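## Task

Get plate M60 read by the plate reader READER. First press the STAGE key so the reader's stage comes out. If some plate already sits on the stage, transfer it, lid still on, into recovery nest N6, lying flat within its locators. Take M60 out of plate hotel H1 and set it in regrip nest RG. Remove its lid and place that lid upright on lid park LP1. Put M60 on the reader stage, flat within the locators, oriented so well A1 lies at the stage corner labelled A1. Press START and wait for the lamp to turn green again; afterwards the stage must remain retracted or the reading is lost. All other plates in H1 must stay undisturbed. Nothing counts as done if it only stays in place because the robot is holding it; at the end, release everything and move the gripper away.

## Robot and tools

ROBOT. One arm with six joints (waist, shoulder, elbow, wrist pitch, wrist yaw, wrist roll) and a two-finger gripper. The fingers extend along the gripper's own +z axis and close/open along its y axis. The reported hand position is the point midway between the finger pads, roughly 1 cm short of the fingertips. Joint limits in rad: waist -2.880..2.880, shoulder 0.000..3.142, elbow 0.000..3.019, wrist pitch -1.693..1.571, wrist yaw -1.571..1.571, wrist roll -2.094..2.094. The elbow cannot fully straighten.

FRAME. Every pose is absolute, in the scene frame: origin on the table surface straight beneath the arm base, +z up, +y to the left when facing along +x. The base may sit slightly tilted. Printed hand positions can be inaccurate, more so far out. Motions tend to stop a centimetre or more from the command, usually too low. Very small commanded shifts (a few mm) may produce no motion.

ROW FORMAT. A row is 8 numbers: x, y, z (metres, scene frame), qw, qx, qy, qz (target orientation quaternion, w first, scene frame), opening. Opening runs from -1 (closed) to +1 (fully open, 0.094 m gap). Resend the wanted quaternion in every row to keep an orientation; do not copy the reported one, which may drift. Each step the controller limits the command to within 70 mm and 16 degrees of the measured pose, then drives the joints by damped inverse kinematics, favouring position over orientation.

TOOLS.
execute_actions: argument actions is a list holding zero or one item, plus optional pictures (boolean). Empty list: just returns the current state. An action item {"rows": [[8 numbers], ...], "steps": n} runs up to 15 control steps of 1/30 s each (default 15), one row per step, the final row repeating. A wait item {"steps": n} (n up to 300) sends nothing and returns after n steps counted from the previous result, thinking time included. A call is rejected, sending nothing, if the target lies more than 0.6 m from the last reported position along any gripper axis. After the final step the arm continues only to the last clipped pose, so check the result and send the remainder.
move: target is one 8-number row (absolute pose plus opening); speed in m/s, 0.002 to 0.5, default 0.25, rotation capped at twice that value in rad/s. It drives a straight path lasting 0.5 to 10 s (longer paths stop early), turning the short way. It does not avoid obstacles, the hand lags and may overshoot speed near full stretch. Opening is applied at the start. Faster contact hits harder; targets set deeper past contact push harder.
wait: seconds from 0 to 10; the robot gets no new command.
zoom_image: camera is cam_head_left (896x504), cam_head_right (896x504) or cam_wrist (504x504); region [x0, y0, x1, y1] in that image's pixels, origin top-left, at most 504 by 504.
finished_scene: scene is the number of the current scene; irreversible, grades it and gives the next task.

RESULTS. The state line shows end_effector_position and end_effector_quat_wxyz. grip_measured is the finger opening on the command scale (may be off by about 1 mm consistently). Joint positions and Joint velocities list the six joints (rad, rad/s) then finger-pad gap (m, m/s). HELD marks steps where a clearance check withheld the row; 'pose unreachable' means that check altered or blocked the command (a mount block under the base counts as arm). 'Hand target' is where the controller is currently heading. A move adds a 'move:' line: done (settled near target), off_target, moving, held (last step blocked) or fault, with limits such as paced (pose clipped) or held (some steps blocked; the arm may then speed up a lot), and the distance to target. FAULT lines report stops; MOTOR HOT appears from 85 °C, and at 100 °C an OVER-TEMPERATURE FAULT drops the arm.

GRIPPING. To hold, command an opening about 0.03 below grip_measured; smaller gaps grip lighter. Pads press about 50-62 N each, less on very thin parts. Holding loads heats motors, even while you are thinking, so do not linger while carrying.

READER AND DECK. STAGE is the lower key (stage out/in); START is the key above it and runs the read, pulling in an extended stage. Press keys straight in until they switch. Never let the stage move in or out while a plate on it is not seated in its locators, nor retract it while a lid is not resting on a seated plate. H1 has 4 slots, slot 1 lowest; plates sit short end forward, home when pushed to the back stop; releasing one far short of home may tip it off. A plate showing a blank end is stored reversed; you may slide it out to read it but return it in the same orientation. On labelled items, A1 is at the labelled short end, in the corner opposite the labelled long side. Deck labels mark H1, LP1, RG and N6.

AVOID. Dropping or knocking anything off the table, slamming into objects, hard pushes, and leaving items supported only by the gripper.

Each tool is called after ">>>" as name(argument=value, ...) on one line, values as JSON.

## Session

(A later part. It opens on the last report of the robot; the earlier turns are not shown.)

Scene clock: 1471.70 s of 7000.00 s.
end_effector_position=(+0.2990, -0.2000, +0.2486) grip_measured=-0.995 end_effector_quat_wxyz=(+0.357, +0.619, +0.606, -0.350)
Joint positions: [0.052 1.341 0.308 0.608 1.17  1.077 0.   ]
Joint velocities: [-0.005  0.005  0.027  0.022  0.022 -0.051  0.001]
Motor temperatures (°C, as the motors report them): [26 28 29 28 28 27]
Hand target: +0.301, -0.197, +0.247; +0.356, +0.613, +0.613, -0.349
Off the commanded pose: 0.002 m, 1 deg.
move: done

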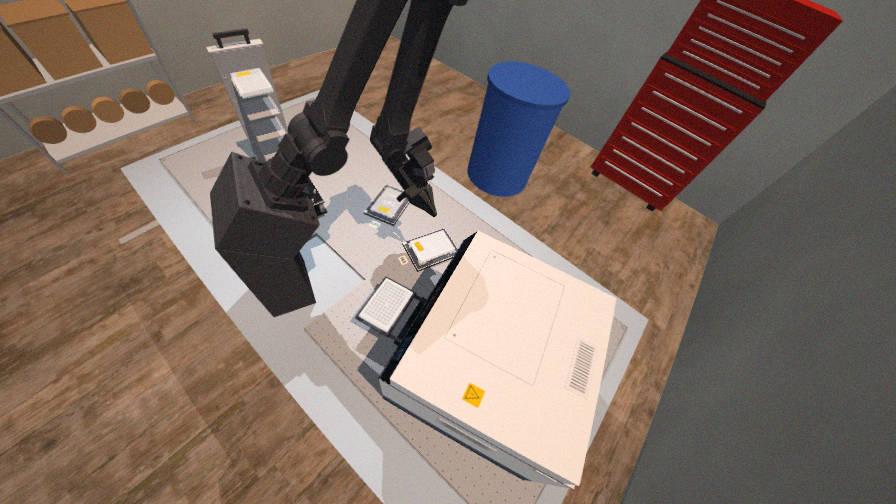

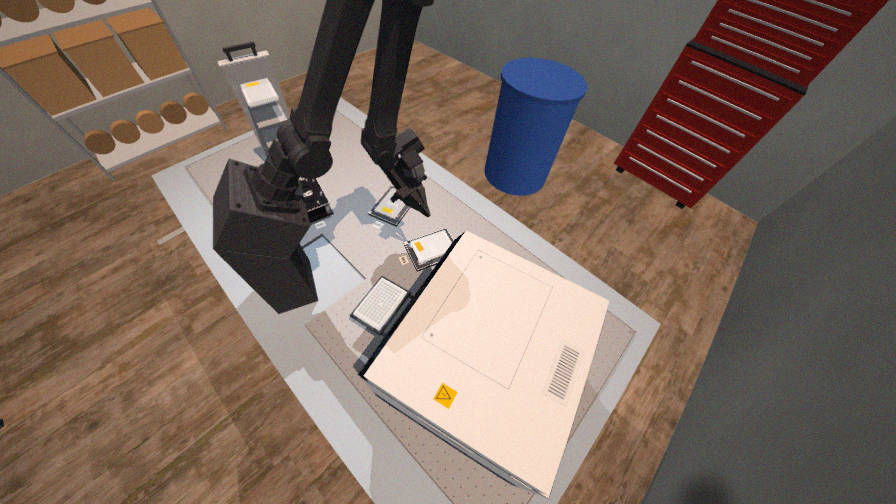

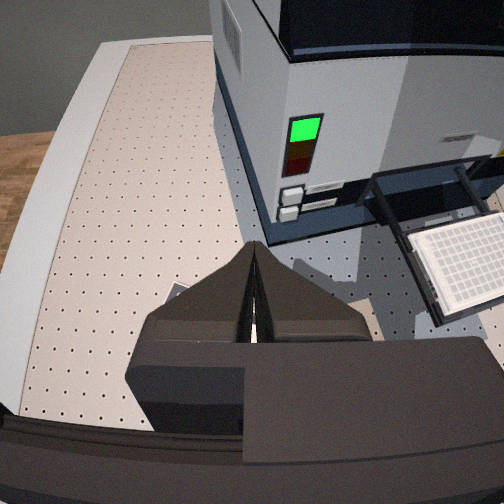

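>>> move(target=[0.258,-0.29,0.155,0.354,0.612,0.612,-0.354,-1], speed=0.06)

>>> move(target=[0.258,-0.31,0.138,0.354,0.612,0.612,-0.354,-1], speed=0.02)

Scene clock: 1488.23 s of 7000.00 s.
end_effector_position=(+0.2569, -0.2891, +0.1536) grip_measured=-0.995 end_effector_quat_wxyz=(+0.353, +0.614, +0.612, -0.352)
Joint positions: [-0.304  1.839  0.418  1.177  0.83   0.848  0.   ]
Joint velocities: [-0.015 -0.005  0.002 -0.017  0.022 -0.081  0.   ]
Motor temperatures (°C, as the motors report them): [26 28 29 29 28 27]
Hand target: +0.257, -0.292, +0.153; +0.355, +0.611, +0.612, -0.355
Off the commanded pose: 0.002 m, 0 deg.
After step 90, 10.97 s passed at rest.
move: done

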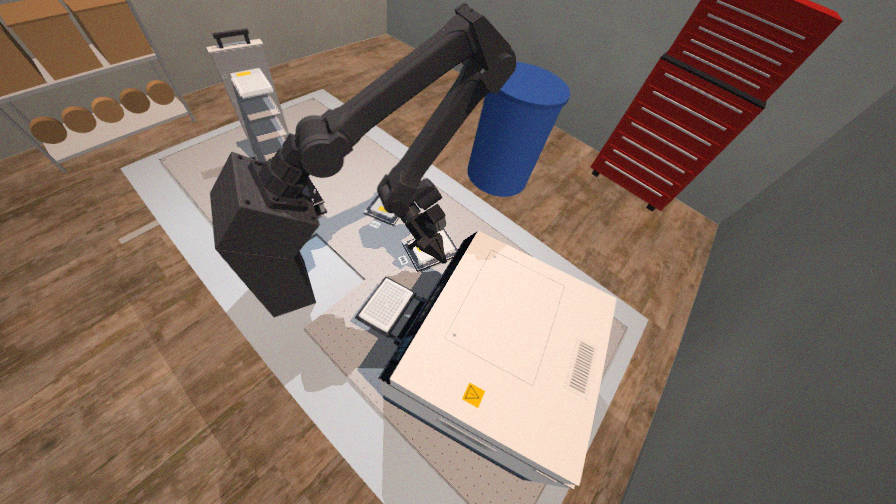

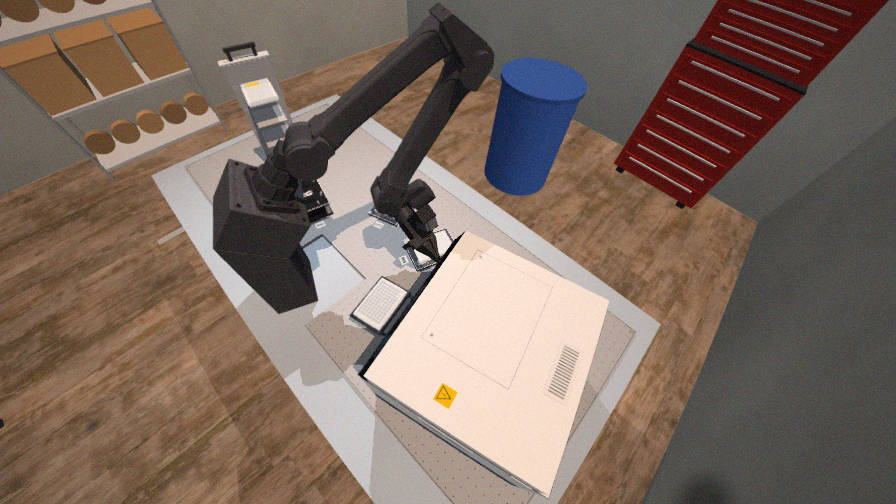

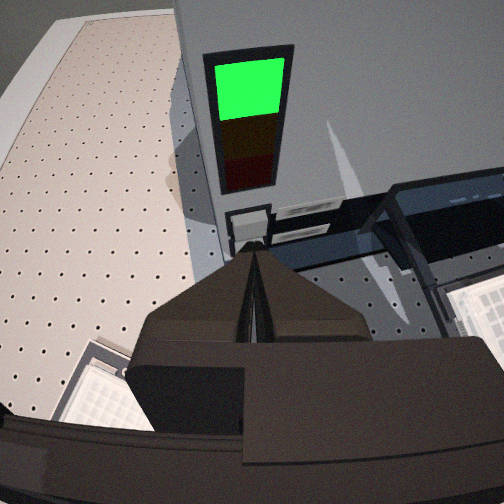

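Scene clock: 1489.77 s of 7000.00 s.
end_effector_position=(+0.2609, -0.3070, +0.1399) grip_measured=-0.995 end_effector_quat_wxyz=(+0.355, +0.615, +0.611, -0.349)
Joint positions: [-0.345  1.874  0.468  1.177  0.787  0.836  0.   ]
Joint velocities: [-0.015 -0.024 -0.007 -0.012 -0.007 -0.051 -0.   ]
Motor temperatures (°C, as the motors report them): [26 28 29 29 28 27]
Hand target: +0.258, -0.310, +0.138; +0.354, +0.612, +0.612, -0.354
Off the commanded pose: 0.005 m, 1 deg.
move: done

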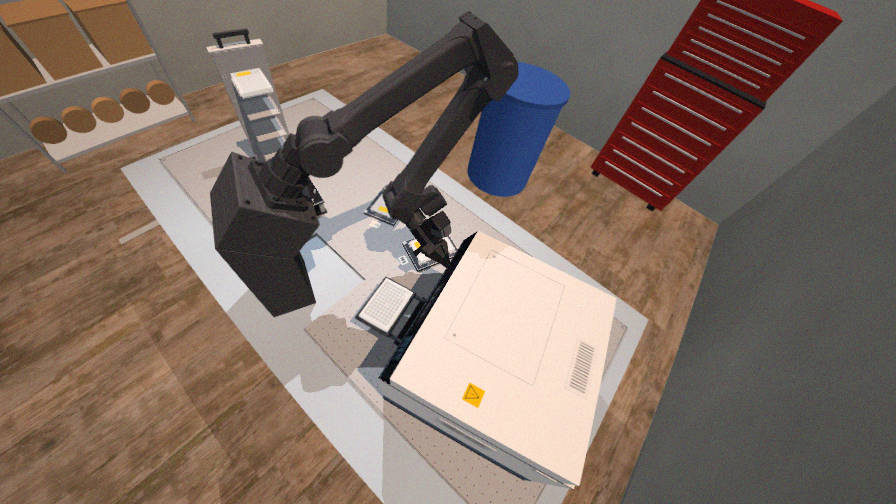

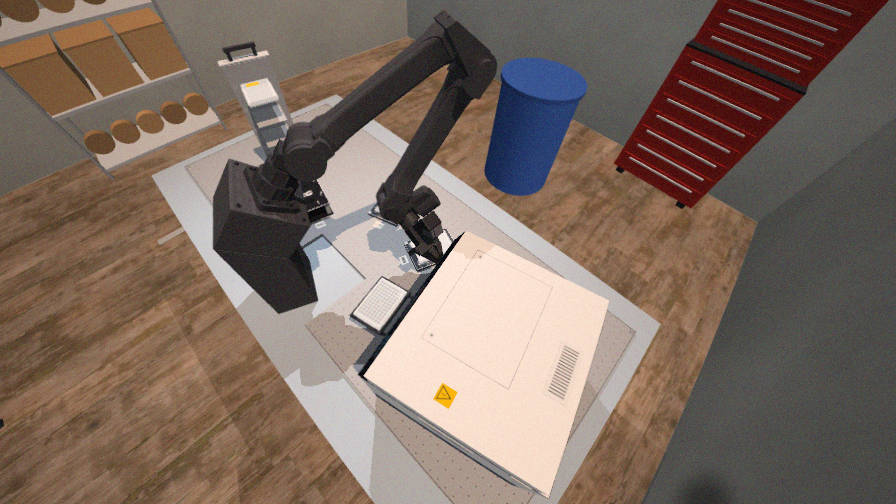

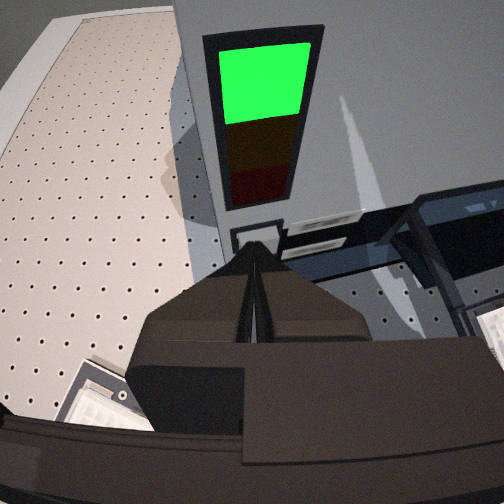

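>>> move(target=[0.257,-0.31,0.124,0.354,0.612,0.612,-0.354,-1], speed=0.015)

Scene clock: 1500.40 s of 7000.00 s.
end_effector_position=(+0.2582, -0.3071, +0.1247) grip_measured=-0.995 end_effector_quat_wxyz=(+0.351, +0.615, +0.613, -0.351)
Joint positions: [-0.345  1.928  0.497  1.193  0.787  0.835  0.   ]
Joint velocities: [-0.015  0.005  0.002  0.012 -0.007  0.066 -0.002]
Motor temperatures (°C, as the motors report them): [26 28 30 29 28 27]
Hand target: +0.257, -0.310, +0.124; +0.354, +0.612, +0.612, -0.354
Off the commanded pose: 0.003 m, 1 deg.
After step 90, 6.30 s passed at rest.
move: done

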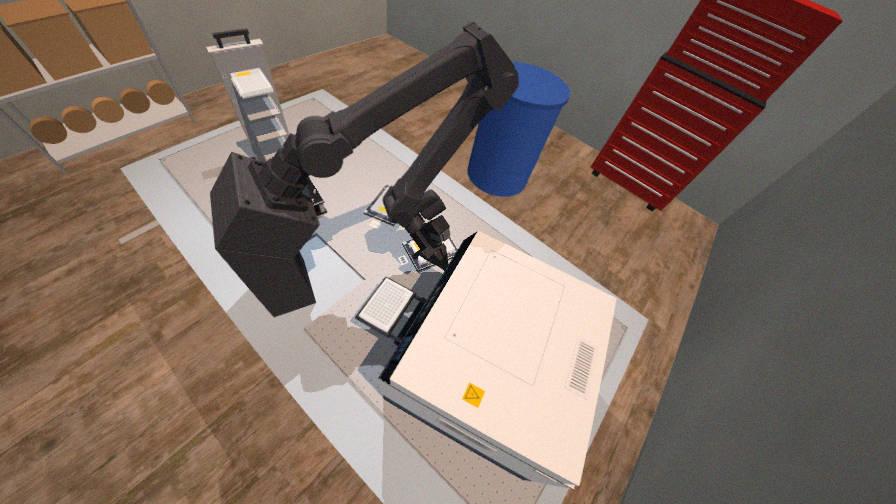

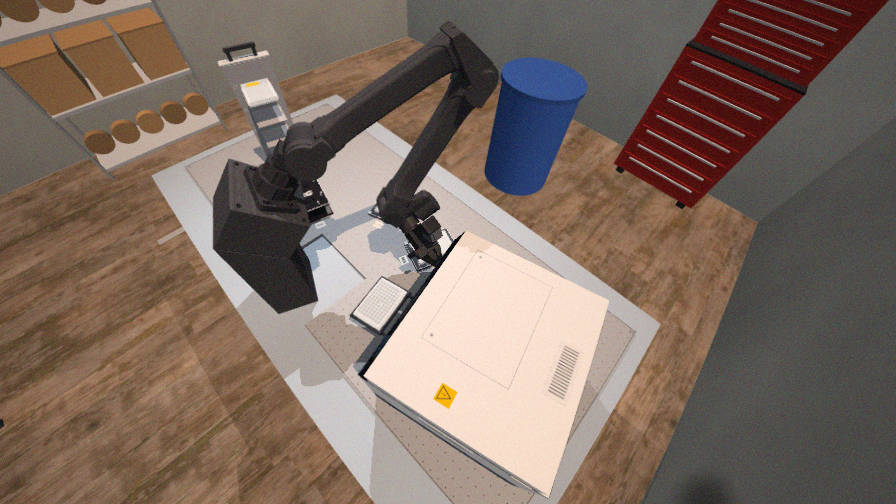

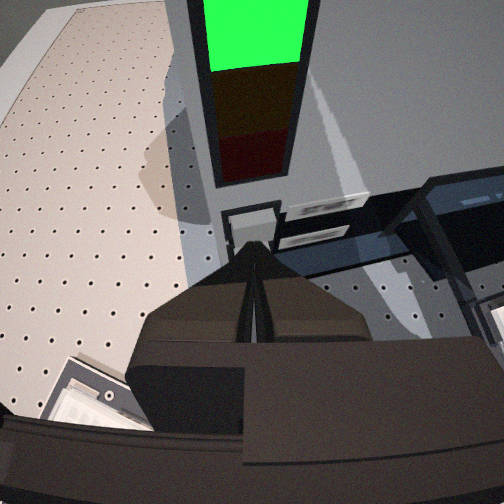

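>>> move(target=[0.257,-0.335,0.128,0.354,0.612,0.612,-0.354,-1], speed=0.015)

Scene clock: 1511.50 s of 7000.00 s.
end_effector_position=(+0.2551, -0.3132, +0.1204) grip_measured=-0.995 end_effector_quat_wxyz=(+0.342, +0.612, +0.628, -0.339)
Joint positions: [-0.376  1.928  0.497  1.184  0.72   0.816  0.   ]
Joint velocities: [ 0.015  0.005 -0.002 -0.012  0.037 -0.022 -0.001]
Motor temperatures (°C, as the motors report them): [26 29 30 29 28 27]
Hand target: +0.257, -0.335, +0.129; +0.354, +0.612, +0.612, -0.354
Off the commanded pose: 0.023 m, 3 deg.
After step 90, 6.00 s passed at rest.
move: off_target

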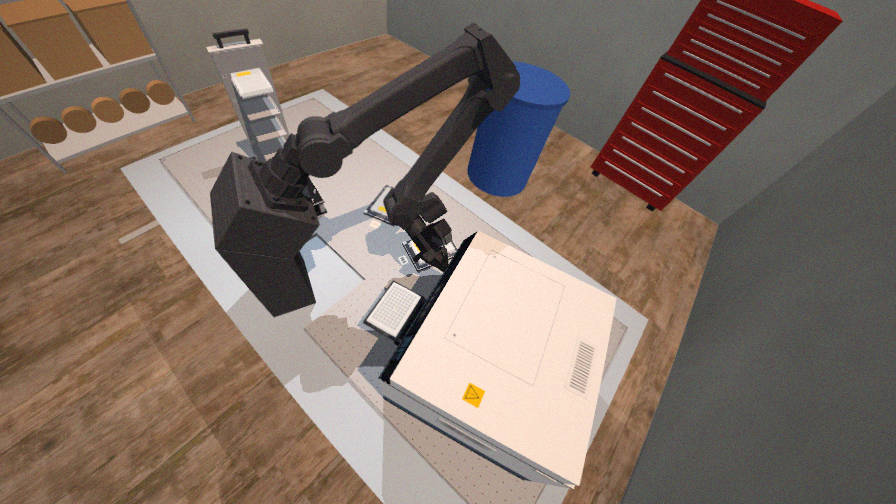

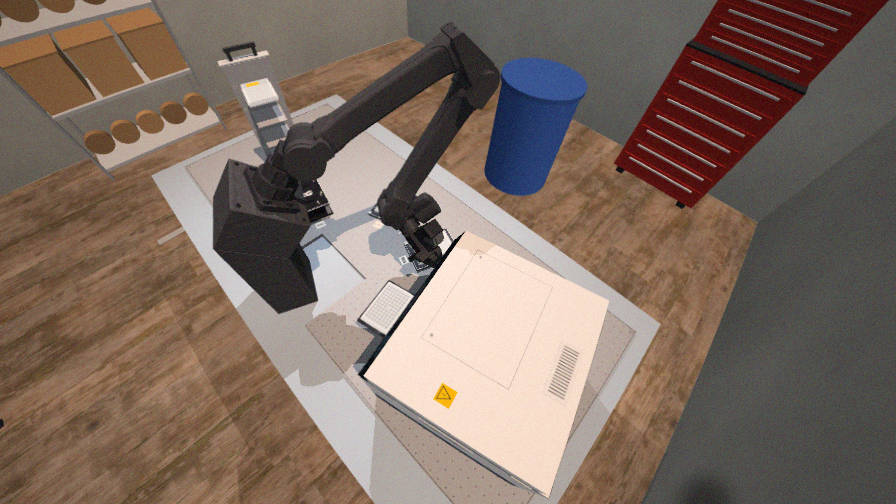

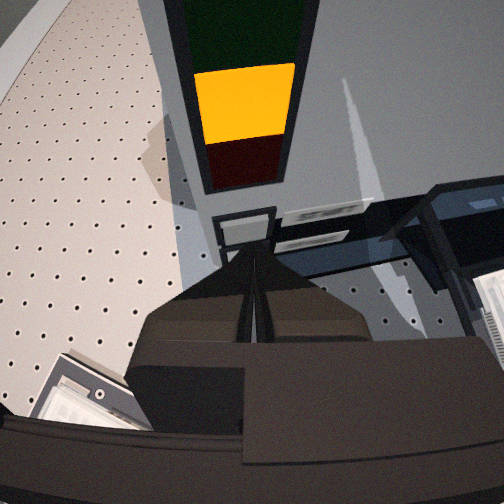

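>>> move(target=[0.26,-0.26,0.15,0.354,0.612,0.612,-0.354,-1], speed=0.04)

>>> wait(seconds=8)

Scene clock: 1522.77 s of 7000.00 s.
end_effector_position=(+0.2650, -0.2643, +0.1422) grip_measured=-0.996 end_effector_quat_wxyz=(+0.352, +0.609, +0.614, -0.358)
Joint positions: [-0.219  1.885  0.437  1.184  0.92   0.864  0.   ]
Joint velocities: [-0.005 -0.005 -0.002 -0.002  0.051  0.007 -0.   ]
Motor temperatures (°C, as the motors report them): [26 29 30 29 28 27]
Hand target: +0.260, -0.259, +0.149; +0.354, +0.612, +0.612, -0.354
Off the commanded pose: 0.010 m, 1 deg.
move: done

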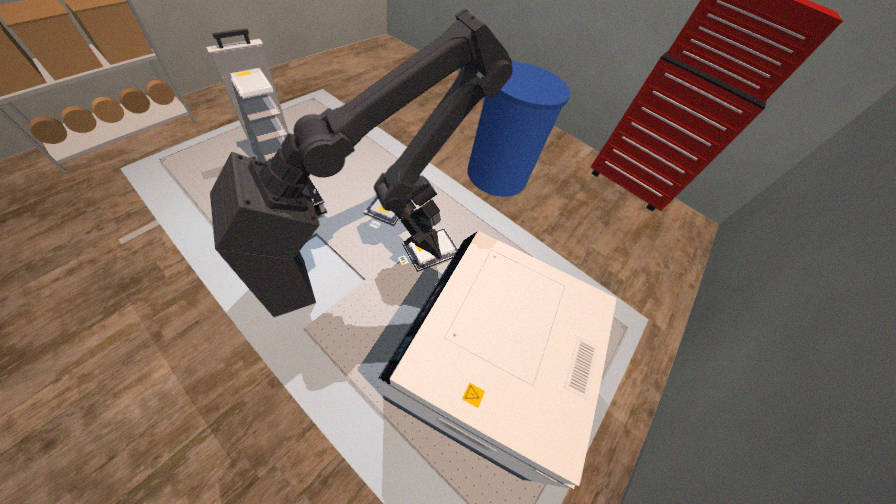

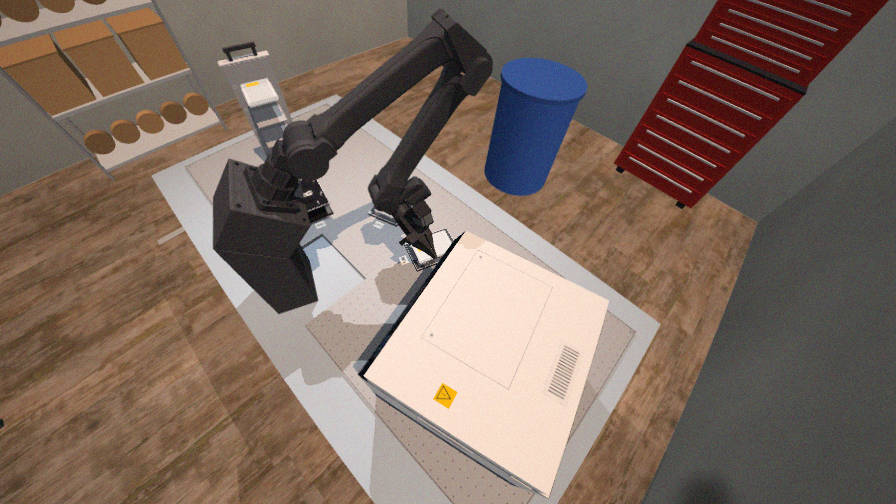

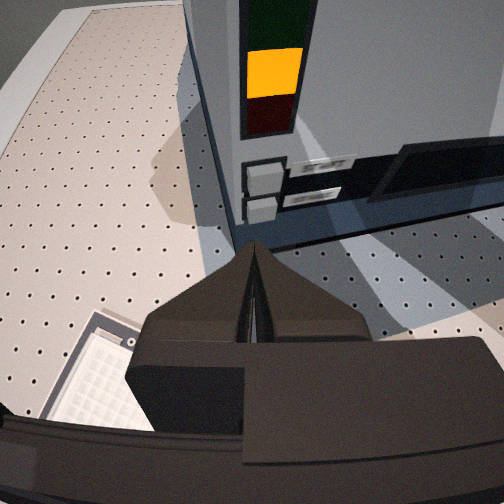

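Scene clock: 1530.77 s of 7000.00 s.
end_effector_position=(+0.2650, -0.2643, +0.1422) grip_measured=-0.996 end_effector_quat_wxyz=(+0.353, +0.609, +0.614, -0.357)
Joint positions: [-0.219  1.885  0.437  1.184  0.92   0.865  0.   ]
Joint velocities: [-0.015  0.005 -0.002 -0.002 -0.007 -0.022 -0.   ]
Motor temperatures (°C, as the motors report them): [26 29 31 29 28 27]
Hand target: +0.260, -0.259, +0.149; +0.354, +0.612, +0.612, -0.354
Off the commanded pose: 0.010 m, 1 deg.
Steps of this call (steps 1 to 240: nothing new was sent). Readings (end_effector_position):
1: (+0.2650, -0.2643, +0.1422)
2: (+0.2650, -0.2643, +0.1422)
4: (+0.2650, -0.2643, +0.1422)
8: (+0.2650, -0.2643, +0.1422)
240: the state above

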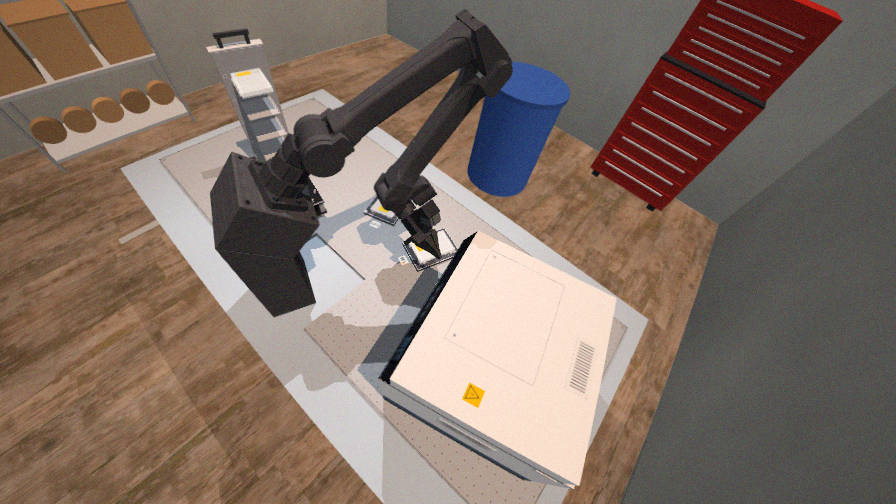

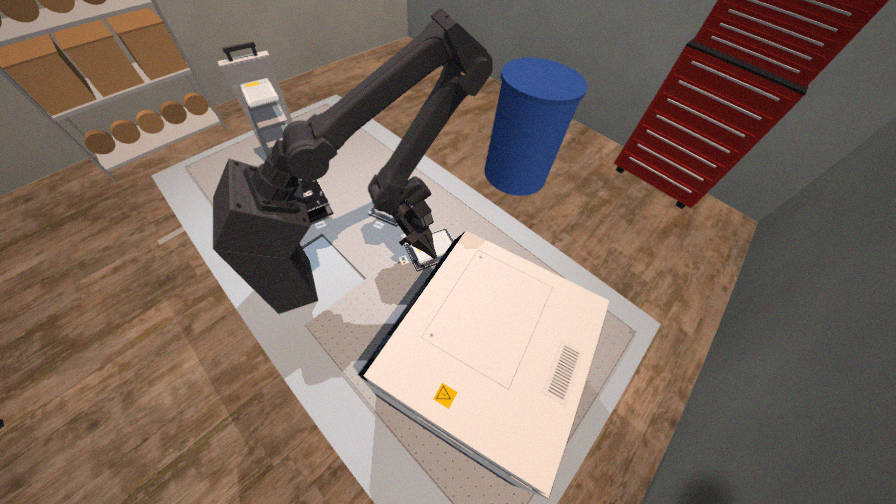

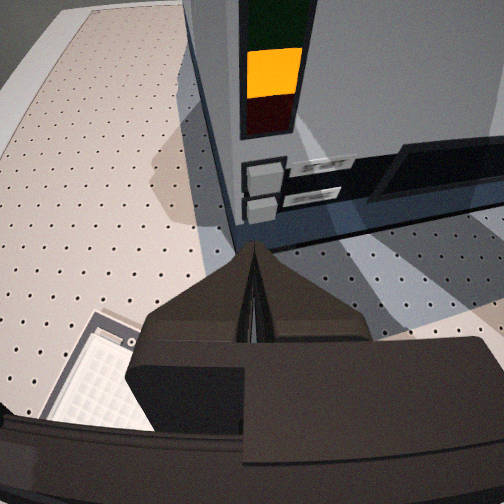

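>>> wait(seconds=5)

Scene clock: 1566.60 s of 7000.00 s.
end_effector_position=(+0.2650, -0.2643, +0.1422) grip_measured=-0.996 end_effector_quat_wxyz=(+0.353, +0.609, +0.614, -0.357)
Joint positions: [-0.219  1.885  0.437  1.184  0.92   0.865  0.   ]
Joint velocities: [ 0.005 -0.015 -0.007 -0.027 -0.022 -0.022 -0.001]
Motor temperatures (°C, as the motors report them): [26 29 32 29 29 27]
Hand target: +0.260, -0.259, +0.149; +0.354, +0.612, +0.612, -0.354
Off the commanded pose: 0.010 m, 1 deg.
Steps of this call (steps 1 to 90: nothing new was sent; then 32.83 s passed at rest). Readings (end_effector_position):
1: (+0.2650, -0.2643, +0.1422)
2: (+0.2650, -0.2643, +0.1422)
4: (+0.2650, -0.2643, +0.1422)
8: (+0.2650, -0.2643, +0.1422)
90: the state above

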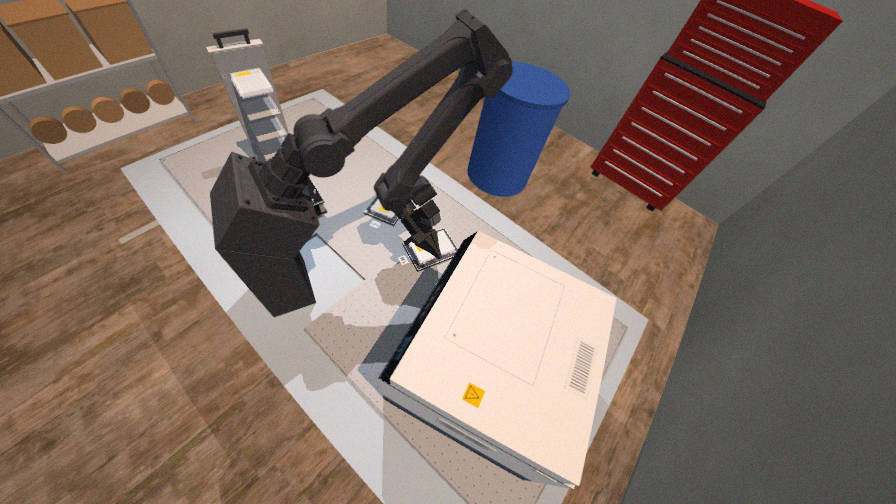

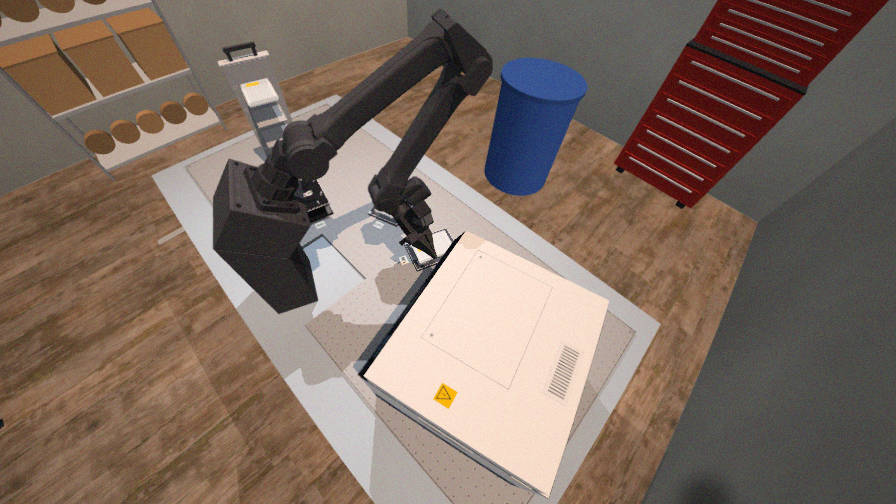

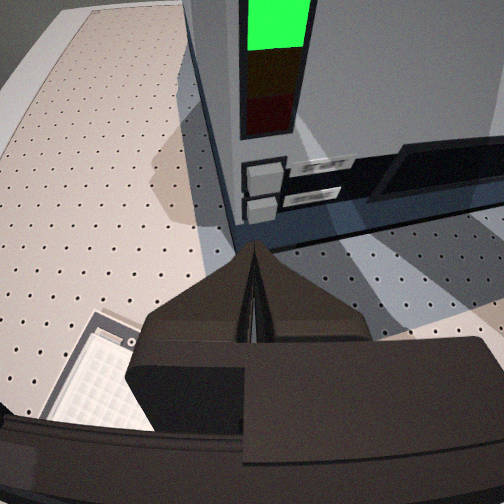

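>>> move(target=[0.255,-0.29,0.138,0.354,0.612,0.612,-0.354,-1], speed=0.03)

>>> zoom_image(camera="cam_wrist", region=[150,60,400,300])

Scene clock: 1584.40 s of 7000.00 s.
end_effector_position=(+0.2561, -0.2874, +0.1396) grip_measured=-0.996 end_effector_quat_wxyz=(+0.353, +0.615, +0.612, -0.351)
Joint positions: [-0.298  1.895  0.444  1.204  0.834  0.852  0.   ]
Joint velocities: [-0.015 -0.005  0.007 -0.012 -0.022 -0.051  0.   ]
Motor temperatures (°C, as the motors report them): [26 29 32 29 29 27]
Hand target: +0.254, -0.290, +0.138; +0.354, +0.612, +0.612, -0.354
Off the commanded pose: 0.003 m, 0 deg.
After step 90, 13.57 s passed at rest.
move: done

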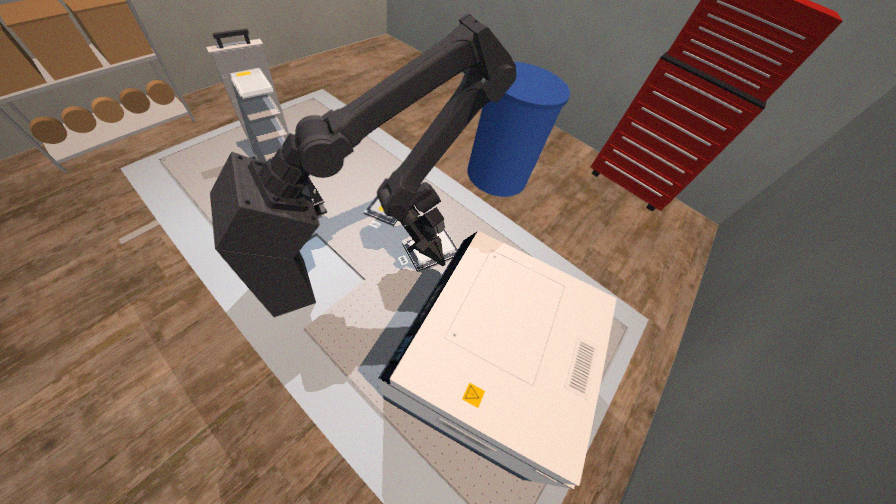

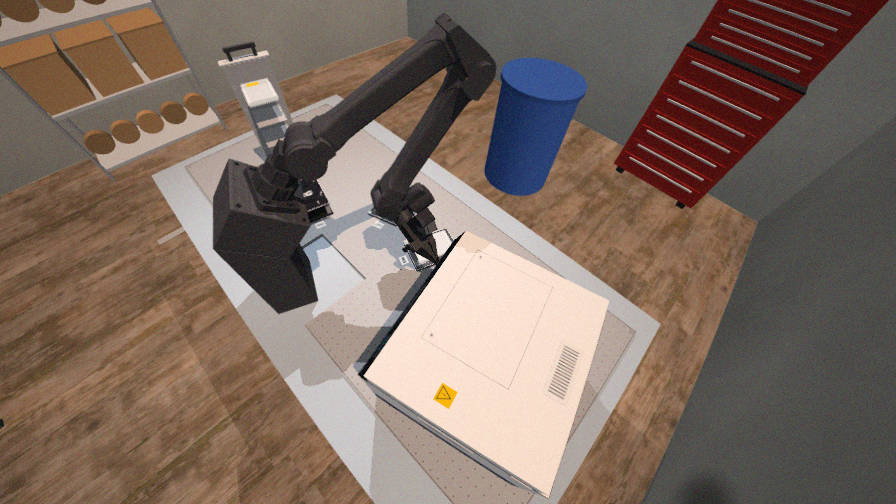

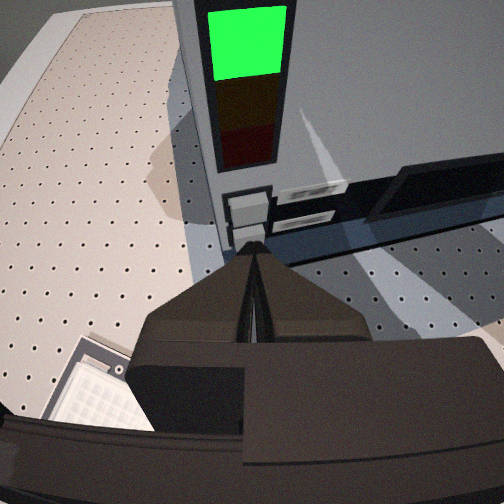

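Region (150, 60, 400, 300) of cam_wrist's 504x504 image, scaled by 2.016, with more detail than that image has; it fills the top 484 rows of this view, and the rest is white.

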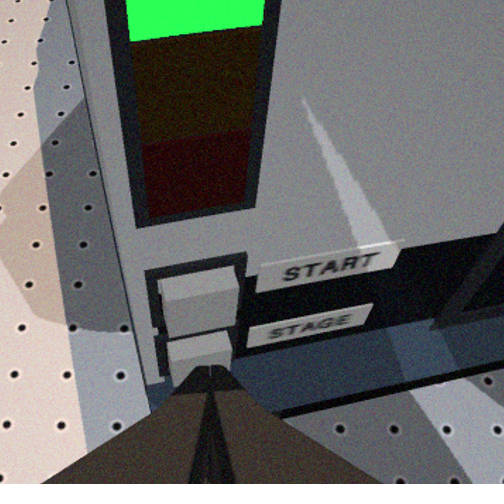

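>>> move(target=[0.28,-0.22,0.2,0.354,0.612,0.612,-0.354,-1])

>>> finished_scene(scene=1)

Scene clock: 1594.07 s of 7000.00 s.
end_effector_position=(+0.2912, -0.2199, +0.1992) grip_measured=-0.996 end_effector_quat_wxyz=(+0.360, +0.611, +0.612, -0.349)
Joint positions: [-0.048  1.621  0.348  0.957  1.073  0.951  0.   ]
Joint velocities: [ 0.005  0.005  0.002 -0.051 -0.022  0.022 -0.   ]
Motor temperatures (°C, as the motors report them): [26 29 31 29 28 27]
Hand target: +0.281, -0.218, +0.200; +0.354, +0.613, +0.612, -0.354
Off the commanded pose: 0.011 m, 1 deg.
After step 90, 5.73 s passed at rest.
move: off_target

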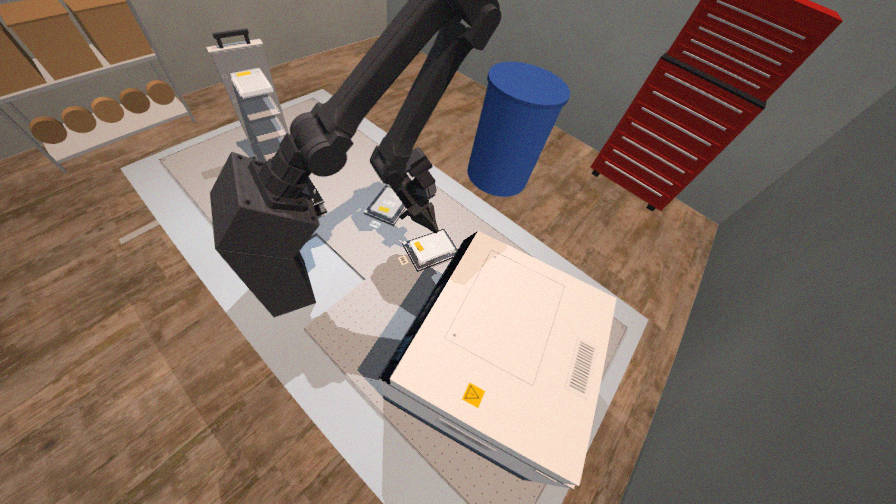

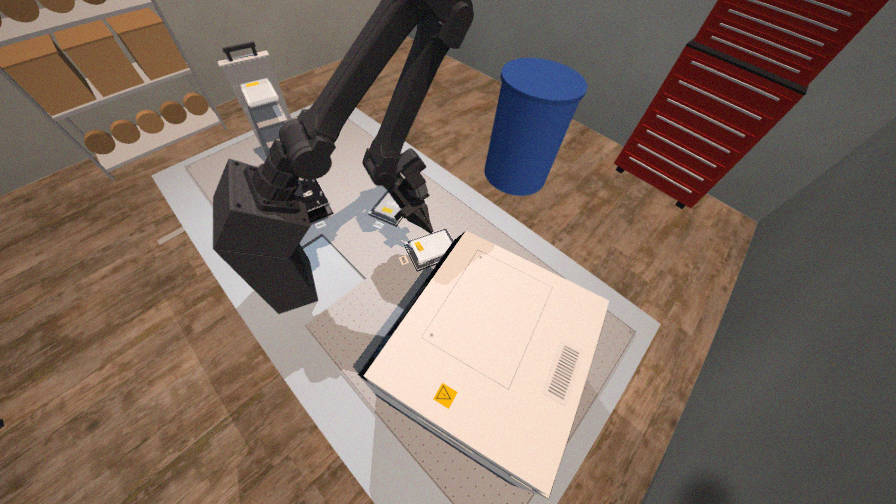

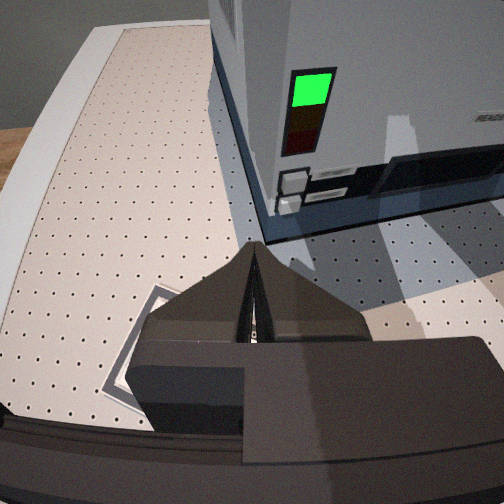

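The scene is finished: the task was done.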